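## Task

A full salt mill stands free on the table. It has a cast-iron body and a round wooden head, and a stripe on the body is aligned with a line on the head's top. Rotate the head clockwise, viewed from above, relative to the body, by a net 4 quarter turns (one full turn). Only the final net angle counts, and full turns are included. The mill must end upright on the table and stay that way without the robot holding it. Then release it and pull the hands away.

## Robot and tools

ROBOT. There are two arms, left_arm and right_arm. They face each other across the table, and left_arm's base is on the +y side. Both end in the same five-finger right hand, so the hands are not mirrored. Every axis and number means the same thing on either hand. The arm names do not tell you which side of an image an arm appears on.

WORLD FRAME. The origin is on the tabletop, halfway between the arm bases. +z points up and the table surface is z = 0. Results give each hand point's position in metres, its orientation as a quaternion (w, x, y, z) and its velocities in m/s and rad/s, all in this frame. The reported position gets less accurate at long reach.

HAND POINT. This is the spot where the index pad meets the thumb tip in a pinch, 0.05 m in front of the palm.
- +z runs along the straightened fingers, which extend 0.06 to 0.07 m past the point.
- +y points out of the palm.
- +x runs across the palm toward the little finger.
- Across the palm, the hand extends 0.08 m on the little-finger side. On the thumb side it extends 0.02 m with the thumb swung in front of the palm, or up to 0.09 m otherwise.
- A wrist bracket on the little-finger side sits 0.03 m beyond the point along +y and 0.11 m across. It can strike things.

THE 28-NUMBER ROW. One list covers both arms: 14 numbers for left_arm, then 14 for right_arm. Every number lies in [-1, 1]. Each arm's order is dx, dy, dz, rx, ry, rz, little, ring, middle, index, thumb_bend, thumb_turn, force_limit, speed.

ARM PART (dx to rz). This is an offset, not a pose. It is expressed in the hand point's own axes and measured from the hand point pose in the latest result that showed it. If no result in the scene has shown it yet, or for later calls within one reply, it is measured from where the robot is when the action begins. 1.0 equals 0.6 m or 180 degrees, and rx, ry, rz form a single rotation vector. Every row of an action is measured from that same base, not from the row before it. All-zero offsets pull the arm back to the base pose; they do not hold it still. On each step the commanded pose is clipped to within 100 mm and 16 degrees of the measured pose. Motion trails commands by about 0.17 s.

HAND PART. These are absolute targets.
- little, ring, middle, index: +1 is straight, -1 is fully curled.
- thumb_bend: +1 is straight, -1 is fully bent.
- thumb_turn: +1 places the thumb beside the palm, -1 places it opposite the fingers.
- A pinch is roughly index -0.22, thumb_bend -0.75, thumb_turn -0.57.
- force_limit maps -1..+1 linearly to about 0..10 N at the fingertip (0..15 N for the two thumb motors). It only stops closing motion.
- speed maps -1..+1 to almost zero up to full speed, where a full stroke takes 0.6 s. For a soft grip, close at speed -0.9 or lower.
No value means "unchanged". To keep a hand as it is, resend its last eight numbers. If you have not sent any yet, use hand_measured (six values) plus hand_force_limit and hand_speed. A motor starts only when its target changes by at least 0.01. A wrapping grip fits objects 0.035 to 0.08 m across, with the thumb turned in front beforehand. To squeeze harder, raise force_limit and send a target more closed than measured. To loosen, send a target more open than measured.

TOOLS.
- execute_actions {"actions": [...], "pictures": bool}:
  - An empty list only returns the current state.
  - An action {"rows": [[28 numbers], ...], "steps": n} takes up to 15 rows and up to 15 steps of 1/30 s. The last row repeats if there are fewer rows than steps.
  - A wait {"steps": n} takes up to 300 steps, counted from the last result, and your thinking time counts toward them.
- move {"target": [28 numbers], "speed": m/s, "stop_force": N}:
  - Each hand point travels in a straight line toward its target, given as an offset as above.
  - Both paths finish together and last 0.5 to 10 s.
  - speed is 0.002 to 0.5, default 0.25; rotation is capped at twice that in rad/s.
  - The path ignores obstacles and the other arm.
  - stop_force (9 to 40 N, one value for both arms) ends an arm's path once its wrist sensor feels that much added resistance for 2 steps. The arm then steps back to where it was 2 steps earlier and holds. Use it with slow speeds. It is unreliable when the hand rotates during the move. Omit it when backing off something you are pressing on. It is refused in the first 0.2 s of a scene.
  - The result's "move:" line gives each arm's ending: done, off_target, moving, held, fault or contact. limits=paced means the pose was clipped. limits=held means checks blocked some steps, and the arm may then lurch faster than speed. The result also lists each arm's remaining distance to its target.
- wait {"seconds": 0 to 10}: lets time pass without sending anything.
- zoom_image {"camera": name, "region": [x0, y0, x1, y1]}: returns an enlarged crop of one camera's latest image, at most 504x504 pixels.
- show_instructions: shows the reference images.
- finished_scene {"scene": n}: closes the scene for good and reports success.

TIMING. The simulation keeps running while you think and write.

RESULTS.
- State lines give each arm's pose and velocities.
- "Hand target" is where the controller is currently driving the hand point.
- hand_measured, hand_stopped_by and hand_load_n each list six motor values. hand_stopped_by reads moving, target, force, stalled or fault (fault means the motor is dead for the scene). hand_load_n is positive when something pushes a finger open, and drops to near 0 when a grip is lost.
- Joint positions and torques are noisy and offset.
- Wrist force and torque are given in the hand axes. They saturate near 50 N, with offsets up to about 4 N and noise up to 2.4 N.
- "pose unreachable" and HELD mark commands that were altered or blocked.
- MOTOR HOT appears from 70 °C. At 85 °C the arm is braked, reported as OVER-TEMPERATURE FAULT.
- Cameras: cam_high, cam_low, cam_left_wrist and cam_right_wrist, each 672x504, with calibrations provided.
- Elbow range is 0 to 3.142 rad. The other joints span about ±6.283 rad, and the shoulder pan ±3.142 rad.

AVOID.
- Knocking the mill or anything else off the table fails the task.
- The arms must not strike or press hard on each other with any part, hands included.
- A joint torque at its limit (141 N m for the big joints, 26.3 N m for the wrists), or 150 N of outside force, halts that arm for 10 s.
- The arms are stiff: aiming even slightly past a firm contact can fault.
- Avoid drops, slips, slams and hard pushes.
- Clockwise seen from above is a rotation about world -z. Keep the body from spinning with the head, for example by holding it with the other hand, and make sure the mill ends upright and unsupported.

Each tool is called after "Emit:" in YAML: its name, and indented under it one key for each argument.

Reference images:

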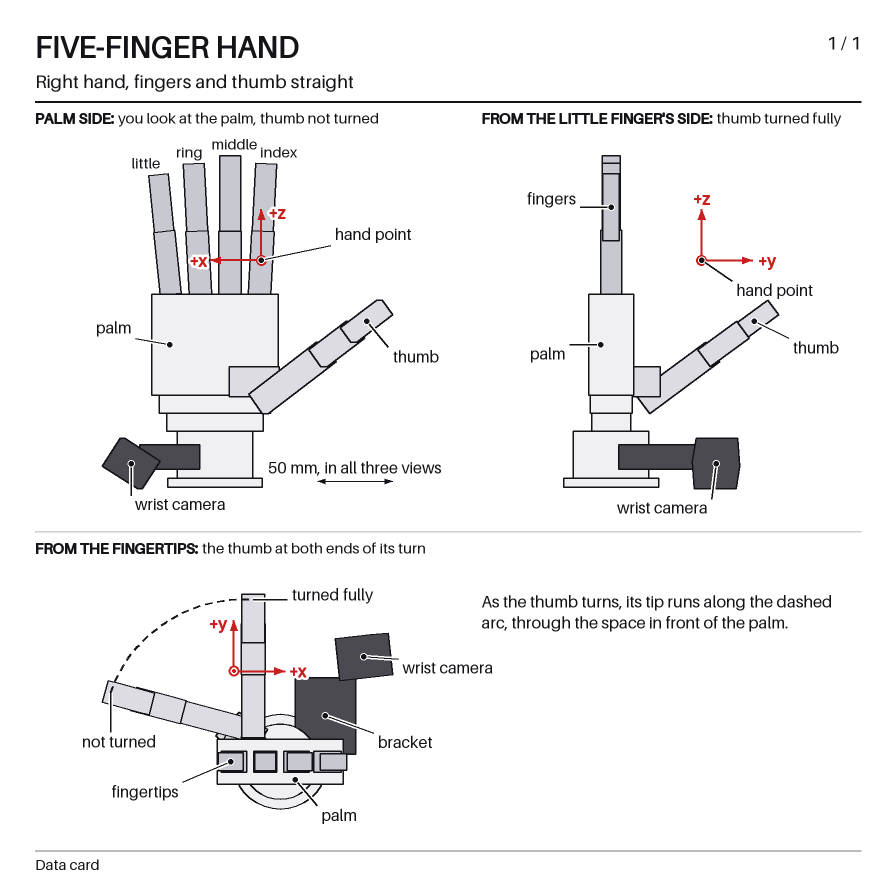

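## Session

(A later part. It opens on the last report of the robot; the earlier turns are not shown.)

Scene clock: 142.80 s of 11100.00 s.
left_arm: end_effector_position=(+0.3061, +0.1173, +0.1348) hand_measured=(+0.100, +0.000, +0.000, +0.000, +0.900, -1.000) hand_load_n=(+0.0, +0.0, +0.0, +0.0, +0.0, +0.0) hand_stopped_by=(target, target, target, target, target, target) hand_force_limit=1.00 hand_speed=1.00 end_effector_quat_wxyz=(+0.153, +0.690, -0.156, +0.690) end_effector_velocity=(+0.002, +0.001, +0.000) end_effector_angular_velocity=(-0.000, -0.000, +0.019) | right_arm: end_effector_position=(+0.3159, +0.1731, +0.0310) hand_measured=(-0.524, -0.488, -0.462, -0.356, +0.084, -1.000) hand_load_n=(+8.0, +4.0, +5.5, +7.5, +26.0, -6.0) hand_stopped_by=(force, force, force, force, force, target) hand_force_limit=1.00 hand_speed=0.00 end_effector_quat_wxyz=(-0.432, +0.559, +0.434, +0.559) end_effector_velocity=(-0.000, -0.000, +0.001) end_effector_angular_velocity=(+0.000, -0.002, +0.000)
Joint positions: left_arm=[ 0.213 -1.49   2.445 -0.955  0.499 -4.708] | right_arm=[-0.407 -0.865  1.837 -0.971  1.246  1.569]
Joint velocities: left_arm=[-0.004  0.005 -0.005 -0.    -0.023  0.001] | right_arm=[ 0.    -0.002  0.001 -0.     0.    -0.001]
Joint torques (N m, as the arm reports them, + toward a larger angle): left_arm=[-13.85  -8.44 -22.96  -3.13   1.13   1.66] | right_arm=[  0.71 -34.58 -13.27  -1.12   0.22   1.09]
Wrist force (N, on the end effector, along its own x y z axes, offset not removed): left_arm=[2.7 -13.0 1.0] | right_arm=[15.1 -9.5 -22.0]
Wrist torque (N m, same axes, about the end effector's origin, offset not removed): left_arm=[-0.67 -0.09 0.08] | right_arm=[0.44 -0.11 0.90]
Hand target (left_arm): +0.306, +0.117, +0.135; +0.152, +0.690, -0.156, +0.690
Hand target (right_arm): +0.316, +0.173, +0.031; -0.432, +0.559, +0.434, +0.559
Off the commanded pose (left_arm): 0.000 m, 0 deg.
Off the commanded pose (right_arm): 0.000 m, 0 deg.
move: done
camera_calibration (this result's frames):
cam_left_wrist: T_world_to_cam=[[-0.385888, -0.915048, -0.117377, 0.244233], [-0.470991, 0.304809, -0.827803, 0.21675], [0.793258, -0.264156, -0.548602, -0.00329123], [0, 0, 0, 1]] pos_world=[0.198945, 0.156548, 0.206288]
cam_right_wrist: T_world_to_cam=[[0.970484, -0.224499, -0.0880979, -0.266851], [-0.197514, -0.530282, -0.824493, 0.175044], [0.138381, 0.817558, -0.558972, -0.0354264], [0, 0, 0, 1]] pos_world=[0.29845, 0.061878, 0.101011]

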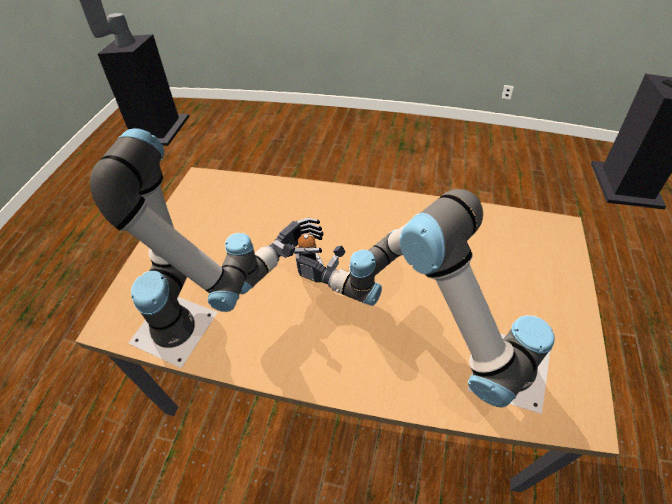

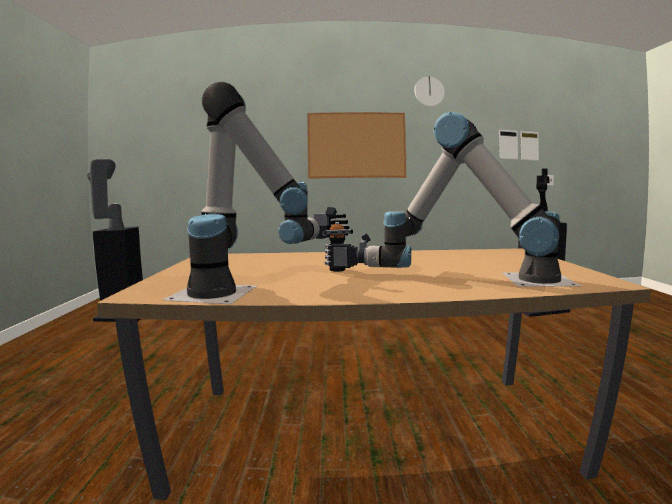

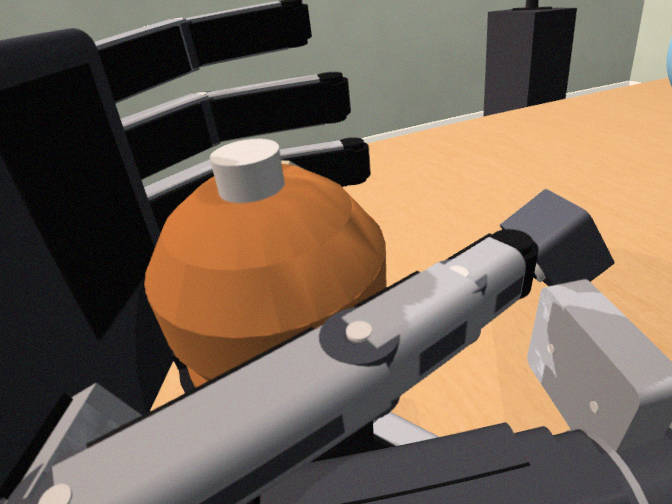

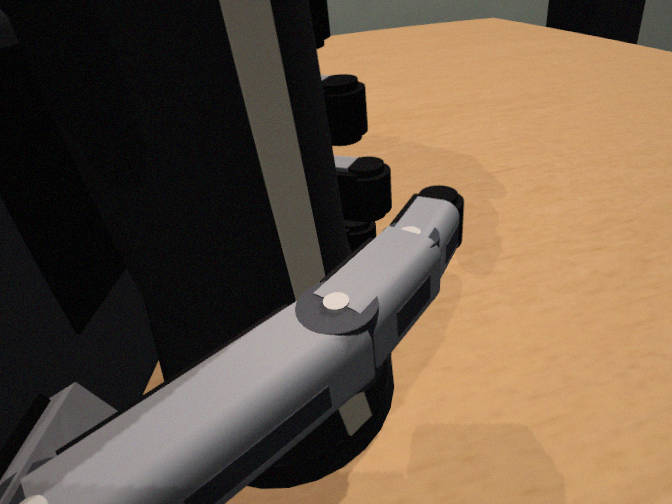

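Emit:
move:
  target: [0,0.011,-0.008,-0.07,0,0,0.1,-0.9,-0.9,-0.9,-0.9,-1,1,1,0,0,0,0,0,0,-0.6,-1,-1,-1,-1,-1,1,0]

Emit:
move:
  target: [0,0,0,0,0,0,0.5,0.5,0.5,0.5,1,-1,1,1,0,0,0,0,0,0,1,1,1,1,1,-1,1,1]

Emit:
move:
  target: [0.25,0,0,0,0,0,0.5,0.5,0.5,0.5,1,-1,1,1,0,-0.01,-0.25,0,0,0,1,1,1,1,1,-1,1,1]

Emit:
move:
  target: [0,-0.2,0,0,0,0,0.5,0.5,0.5,0.5,1,-1,1,1,0.2,0,0,0,0,0,1,1,1,1,1,-1,1,1]

Scene clock: 149.77 s of 11100.00 s.
left_arm: end_effector_position=(+0.2990, +0.1135, +0.1349) hand_measured=(+0.100, -0.592, -0.350, -0.316, +0.606, -1.000) hand_load_n=(+0.0, +14.0, +16.0, +0.0, +15.0, +6.0) hand_stopped_by=(target, force, force, force, force, target) hand_force_limit=1.00 hand_speed=1.00 end_effector_quat_wxyz=(+0.227, +0.669, -0.231, +0.669) end_effector_velocity=(-0.000, -0.001, -0.001) end_effector_angular_velocity=(+0.002, +0.001, -0.015) | right_arm: end_effector_position=(+0.3159, +0.1731, +0.0310) hand_measured=(-0.524, -0.488, -0.462, -0.356, +0.084, -1.000) hand_load_n=(+9.0, +4.0, +4.5, +5.5, +25.5, -6.5) hand_stopped_by=(force, force, force, force, force, target) hand_force_limit=1.00 hand_speed=0.00 end_effector_quat_wxyz=(-0.432, +0.559, +0.434, +0.559) end_effector_velocity=(-0.000, -0.001, -0.001) end_effector_angular_velocity=(-0.001, +0.000, -0.001)
Joint positions: left_arm=[ 0.358 -1.516  2.474 -0.955  0.862 -4.709] | right_arm=[-0.407 -0.865  1.837 -0.971  1.246  1.569]
Joint velocities: left_arm=[ 0.012  0.003 -0.002  0.002  0.027 -0.001] | right_arm=[ 0.     0.     0.001  0.     0.001 -0.001]
Joint torques (N m, as the arm reports them, + toward a larger angle): left_arm=[ -0.07  -1.01 -20.86   0.38   7.28  -3.43] | right_arm=[ -5.76 -34.18 -15.02  -0.95  -1.99   0.9 ]
Wrist force (N, on the end effector, along its own x y z axes, offset not removed): left_arm=[20.2 -20.0 -8.7] | right_arm=[12.7 -3.7 -28.0]
Wrist torque (N m, same axes, about the end effector's origin, offset not removed): left_arm=[0.70 -1.18 1.42] | right_arm=[-0.29 0.16 1.37]
Hand target (left_arm): +0.299, +0.113, +0.135; +0.227, +0.669, -0.231, +0.669
Hand target (right_arm): +0.316, +0.173, +0.031; -0.432, +0.559, +0.434, +0.559
Off the commanded pose (left_arm): 0.000 m, 0 deg.
Off the commanded pose (right_arm): 0.000 m, 0 deg.
After step 90, 2.97 s passed at rest.
move: done
camera_calibration (this result's frames):
cam_left_wrist: T_world_to_cam=[[-0.574917, -0.809761, -0.117294, 0.282611], [-0.394736, 0.400065, -0.827123, 0.180945], [0.716697, -0.429226, -0.549646, 0.0431364], [0, 0, 0, 1]] pos_world=[0.202988, 0.174973, 0.206522]
cam_right_wrist: T_world_to_cam=[[0.970471, -0.224554, -0.0880978, -0.266838], [-0.197544, -0.530271, -0.824493, 0.17505], [0.138427, 0.81755, -0.558972, -0.0354374], [0, 0, 0, 1]] pos_world=[0.298444, 0.0618762, 0.101011]

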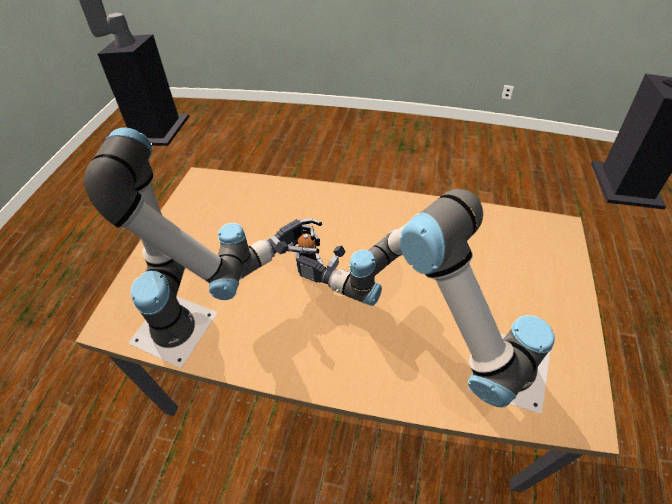

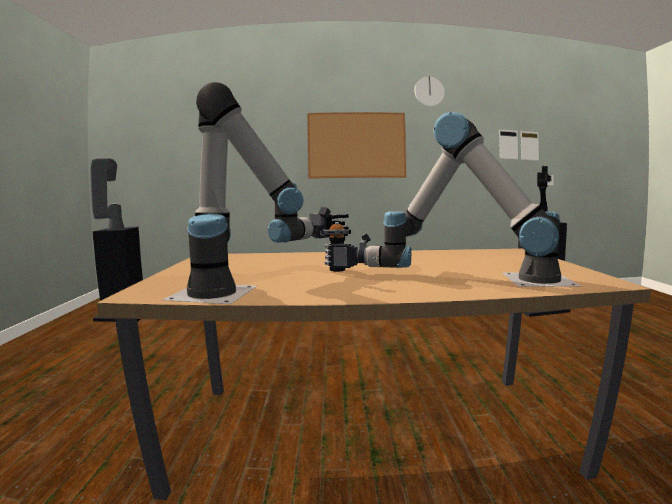

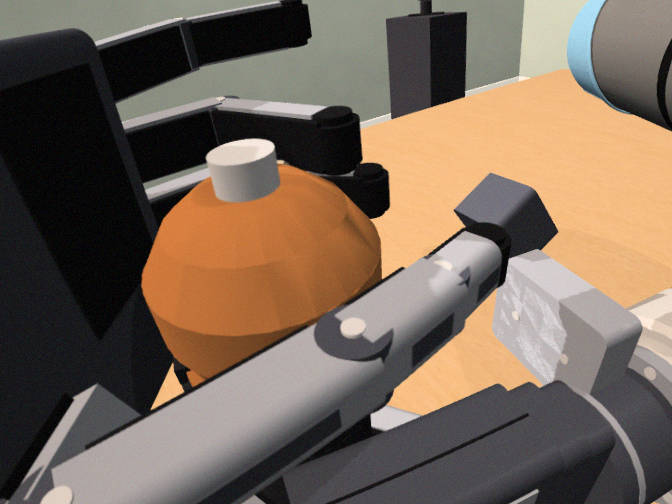

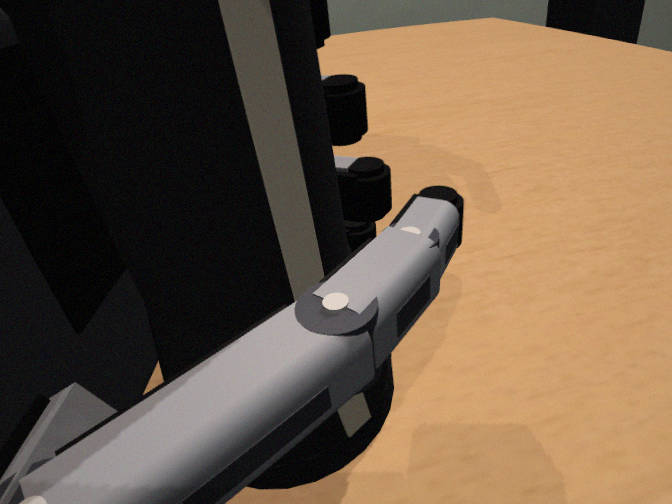

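Scene clock: 150.53 s of 11100.00 s.
left_arm: end_effector_position=(+0.2990, +0.1135, +0.1348) hand_measured=(+0.500, +0.500, +0.500, +0.500, +1.000, -1.000) hand_load_n=(+0.0, +0.0, +0.0, +0.0, +0.0, +0.0) hand_stopped_by=(target, target, target, target, target, target) hand_force_limit=1.00 hand_speed=1.00 end_effector_quat_wxyz=(+0.227, +0.669, -0.231, +0.669) end_effector_velocity=(-0.000, -0.000, -0.000) end_effector_angular_velocity=(+0.001, -0.000, -0.001) | right_arm: end_effector_position=(+0.3159, +0.1731, +0.0310) hand_measured=(+1.000, +1.000, +1.000, +1.000, +1.000, -1.000) hand_load_n=(+0.0, +0.0, +0.0, +0.0, +0.0, +0.0) hand_stopped_by=(target, target, target, target, target, target) hand_force_limit=1.00 hand_speed=1.00 end_effector_quat_wxyz=(-0.432, +0.559, +0.434, +0.559) end_effector_velocity=(+0.000, +0.001, +0.000) end_effector_angular_velocity=(+0.001, +0.001, -0.001)
Joint positions: left_arm=[ 0.358 -1.516  2.474 -0.955  0.862 -4.709] | right_arm=[-0.407 -0.865  1.837 -0.971  1.246  1.569]
Joint velocities: left_arm=[-0.001  0.001  0.    -0.001 -0.     0.   ] | right_arm=[ 0.001  0.001 -0.002  0.     0.001  0.001]
Joint torques (N m, as the arm reports them, + toward a larger angle): left_arm=[ -7.4  -18.17  -5.82  -2.49  -1.13  -0.27] | right_arm=[ -5.87 -34.87 -16.12  -0.78   2.28   0.99]
Wrist force (N, on the end effector, along its own x y z axes, offset not removed): left_arm=[-0.8 -1.6 -0.2] | right_arm=[-1.2 -3.5 -1.1]
Wrist torque (N m, same axes, about the end effector's origin, offset not removed): left_arm=[-0.20 -0.03 -0.23] | right_arm=[-0.54 0.18 -0.07]
Hand target (left_arm): +0.299, +0.114, +0.135; +0.227, +0.669, -0.231, +0.669
Hand target (right_arm): +0.316, +0.173, +0.031; -0.432, +0.559, +0.434, +0.559
Off the commanded pose (left_arm): 0.000 m, 0 deg.
Off the commanded pose (right_arm): 0.000 m, 0 deg.
move: done
camera_calibration (this result's frames):
cam_left_wrist: T_world_to_cam=[[-0.574925, -0.809754, -0.117303, 0.282594], [-0.394781, 0.400107, -0.827081, 0.180923], [0.716666, -0.4292, -0.549707, 0.0431171], [0, 0, 0, 1]] pos_world=[0.202994, 0.174949, 0.206488]
cam_right_wrist: T_world_to_cam=[[0.97047, -0.224561, -0.0880978, -0.266842], [-0.197548, -0.53027, -0.824493, 0.175051], [0.138433, 0.817549, -0.558972, -0.0354382], [0, 0, 0, 1]] pos_world=[0.298449, 0.0618742, 0.101011]

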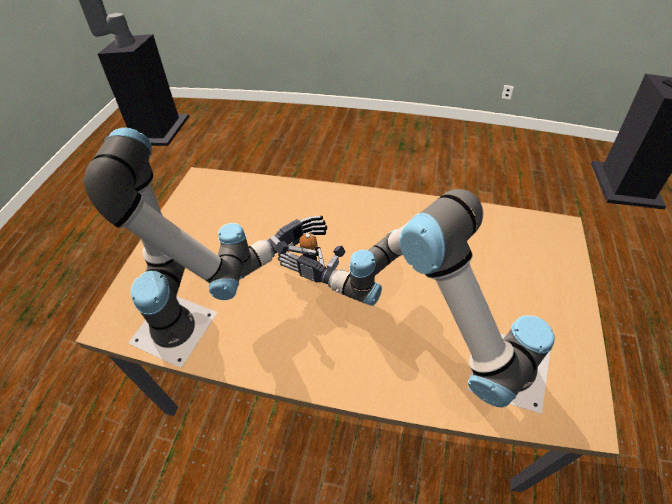

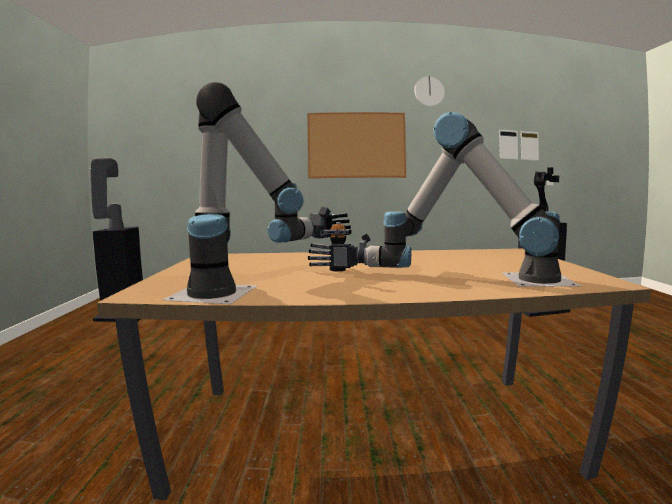

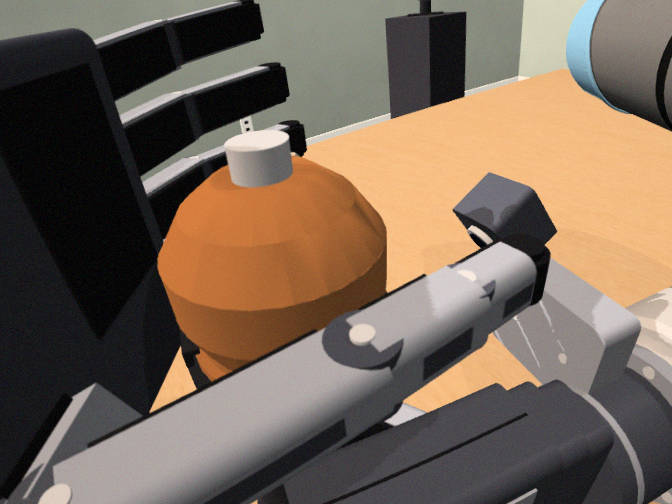

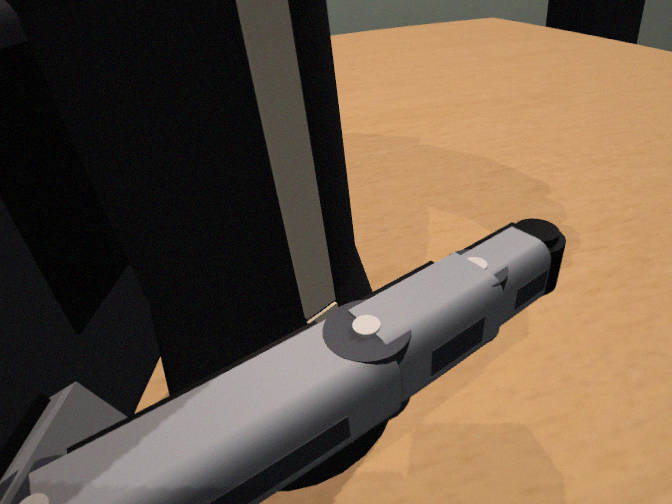

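Scene clock: 151.83 s of 11100.00 s.
left_arm: end_effector_position=(+0.2986, +0.1125, +0.2848) hand_measured=(+0.500, +0.500, +0.500, +0.500, +1.000, -1.000) hand_load_n=(+0.0, +0.0, +0.0, +0.0, +0.0, +0.0) hand_stopped_by=(target, target, target, target, target, target) hand_force_limit=1.00 hand_speed=1.00 end_effector_quat_wxyz=(+0.227, +0.669, -0.231, +0.669) end_effector_velocity=(-0.000, -0.000, +0.002) end_effector_angular_velocity=(+0.001, +0.002, -0.001) | right_arm: end_effector_position=(+0.2724, +0.0297, +0.0311) hand_measured=(+1.000, +1.000, +1.000, +1.000, +1.000, -1.000) hand_load_n=(+0.0, +0.0, +0.0, +0.0, +0.0, +0.0) hand_stopped_by=(target, target, target, target, target, target) hand_force_limit=1.00 hand_speed=1.00 end_effector_quat_wxyz=(-0.432, +0.559, +0.434, +0.559) end_effector_velocity=(-0.000, -0.002, +0.001) end_effector_angular_velocity=(+0.002, -0.002, -0.001)
Joint positions: left_arm=[ 0.356 -1.832  2.244 -0.41   0.86  -4.709] | right_arm=[-0.528 -1.055  2.289 -1.233  1.125  1.569]
Joint velocities: left_arm=[-0.001 -0.002 -0.005  0.01  -0.    -0.002] | right_arm=[-0.003 -0.004  0.007 -0.006 -0.002  0.   ]
Joint torques (N m, as the arm reports them, + toward a larger angle): left_arm=[ -8.29 -16.49 -27.12   0.59  -1.5   -2.21] | right_arm=[ -4.06 -41.25   2.47  -2.87  -2.51   2.77]
Wrist force (N, on the end effector, along its own x y z axes, offset not removed): left_arm=[-0.7 0.4 -0.3] | right_arm=[0.3 -0.9 1.3]
Wrist torque (N m, same axes, about the end effector's origin, offset not removed): left_arm=[-0.01 -0.06 -0.09] | right_arm=[-0.31 -0.09 -0.04]
Hand target (left_arm): +0.299, +0.112, +0.285; +0.227, +0.669, -0.231, +0.669
Hand target (right_arm): +0.272, +0.029, +0.031; -0.432, +0.559, +0.434, +0.559
Off the commanded pose (left_arm): 0.000 m, 0 deg.
Off the commanded pose (right_arm): 0.000 m, 0 deg.
move: done
camera_calibration (this result's frames):
cam_left_wrist: T_world_to_cam=[[-0.574897, -0.809779, -0.117267, 0.299125], [-0.394579, 0.399928, -0.827263, 0.305253], [0.716798, -0.429321, -0.54944, 0.1253], [0, 0, 0, 1]] pos_world=[0.202598, 0.17394, 0.356447]
cam_right_wrist: T_world_to_cam=[[0.970446, -0.224636, -0.0881684, -0.256809], [-0.197653, -0.530282, -0.82446, 0.0905361], [0.138449, 0.817521, -0.55901, 0.0879161], [0, 0, 0, 1]] pos_world=[0.254942, -0.0815519, 0.101147]

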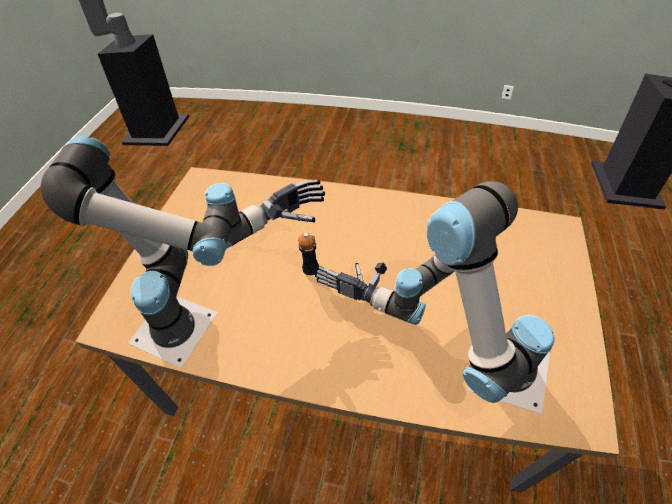

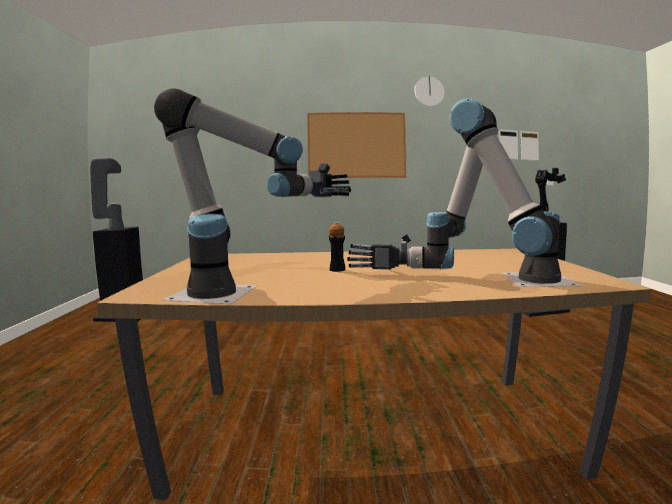

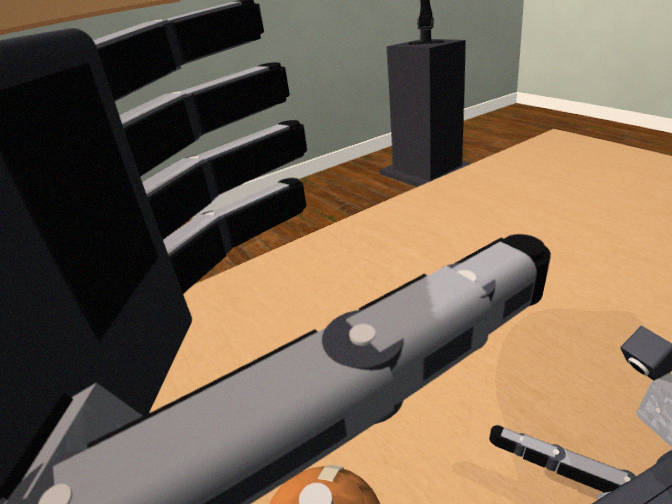

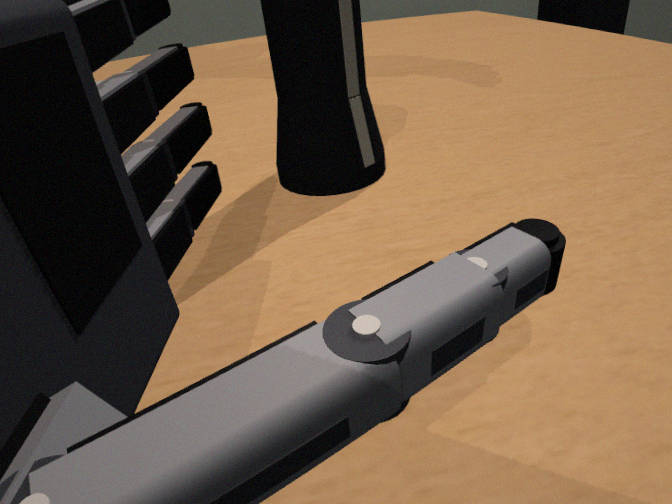

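Scene clock: 152.97 s of 11100.00 s.
left_arm: end_effector_position=(+0.3721, +0.2073, +0.2858) hand_measured=(+0.500, +0.500, +0.500, +0.500, +1.000, -1.000) hand_load_n=(+0.0, +0.0, +0.0, +0.0, +0.0, +0.0) hand_stopped_by=(target, target, target, target, target, target) hand_force_limit=1.00 hand_speed=1.00 end_effector_quat_wxyz=(+0.226, +0.669, -0.231, +0.669) end_effector_velocity=(+0.002, +0.001, +0.000) end_effector_angular_velocity=(-0.002, -0.000, -0.006) | right_arm: end_effector_position=(+0.2722, +0.0299, +0.1508) hand_measured=(+1.000, +1.000, +1.000, +1.000, +1.000, -1.000) hand_load_n=(+0.0, +0.0, +0.0, +0.0, +0.0, +0.0) hand_stopped_by=(target, target, target, target, target, target) hand_force_limit=1.00 hand_speed=1.00 end_effector_quat_wxyz=(-0.432, +0.559, +0.434, +0.559) end_effector_velocity=(-0.001, +0.000, +0.002) end_effector_angular_velocity=(-0.002, +0.001, +0.004)
Joint positions: left_arm=[ 0.781 -1.836  2.244 -0.407  1.285 -4.707] | right_arm=[-0.527 -1.372  2.234 -0.86   1.126  1.569]
Joint velocities: left_arm=[ 0.014  0.005 -0.003 -0.002  0.02  -0.001] | right_arm=[ 0.001 -0.006 -0.003  0.012 -0.003 -0.   ]
Joint torques (N m, as the arm reports them, + toward a larger angle): left_arm=[  9.57  -1.8  -24.48  -2.9    2.15  -2.22] | right_arm=[ -4.93 -33.35 -24.85   0.22  -2.47  -2.74]
Wrist force (N, on the end effector, along its own x y z axes, offset not removed): left_arm=[0.0 0.8 -1.2] | right_arm=[-2.3 0.1 -2.8]
Wrist torque (N m, same axes, about the end effector's origin, offset not removed): left_arm=[0.14 -0.01 -0.07] | right_arm=[0.19 0.34 -0.19]
Hand target (left_arm): +0.372, +0.207, +0.286; +0.227, +0.669, -0.231, +0.669
Hand target (right_arm): +0.272, +0.030, +0.151; -0.432, +0.559, +0.434, +0.559
Off the commanded pose (left_arm): 0.000 m, 0 deg.
Off the commanded pose (right_arm): 0.000 m, 0 deg.
move: done
camera_calibration (this result's frames):
cam_left_wrist: T_world_to_cam=[[-0.574318, -0.810105, -0.117849, 0.418258], [-0.394297, 0.399901, -0.827411, 0.297049], [0.717418, -0.42873, -0.549092, 0.113462], [0, 0, 0, 1]] pos_world=[0.275939, 0.268687, 0.357374]
cam_right_wrist: T_world_to_cam=[[0.970458, -0.224603, -0.088121, -0.24603], [-0.19755, -0.530026, -0.824649, 0.189244], [0.138512, 0.817695, -0.558739, 0.154593], [0, 0, 0, 1]] pos_world=[0.254734, -0.0813649, 0.220756]

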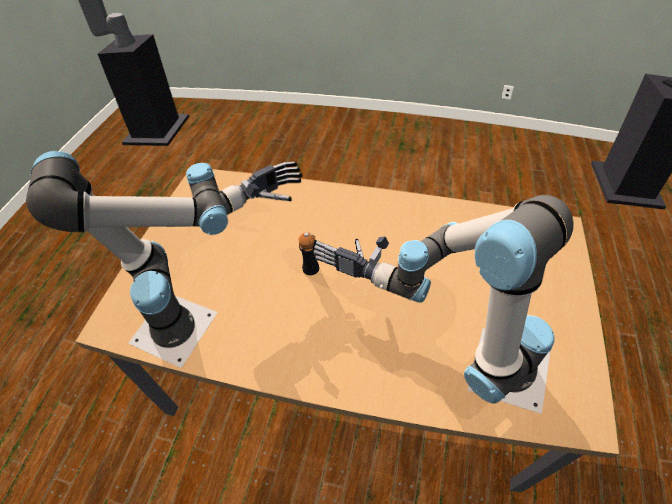

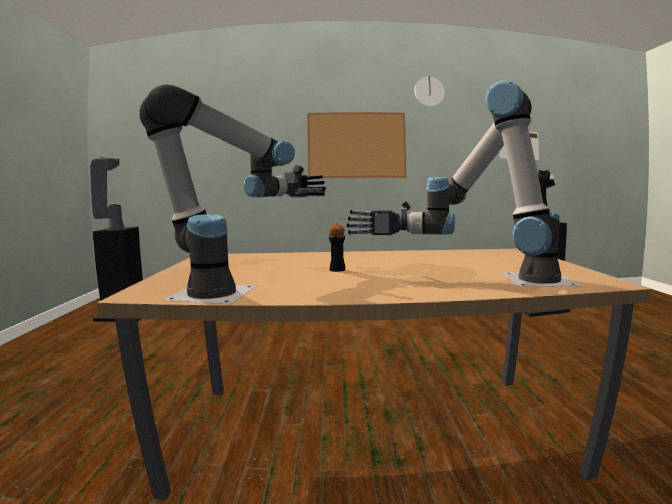

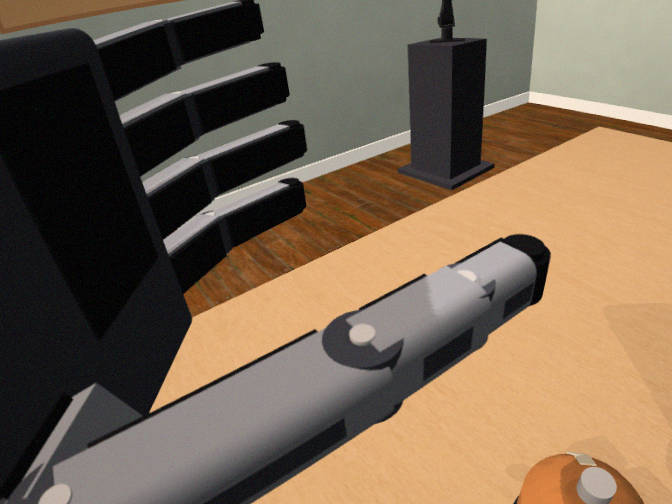

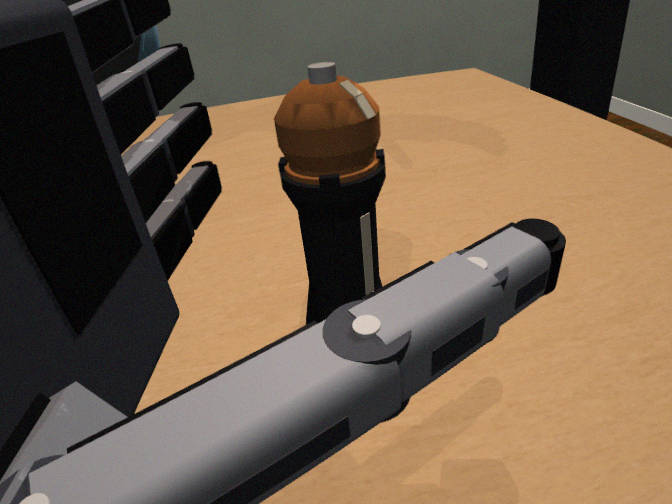

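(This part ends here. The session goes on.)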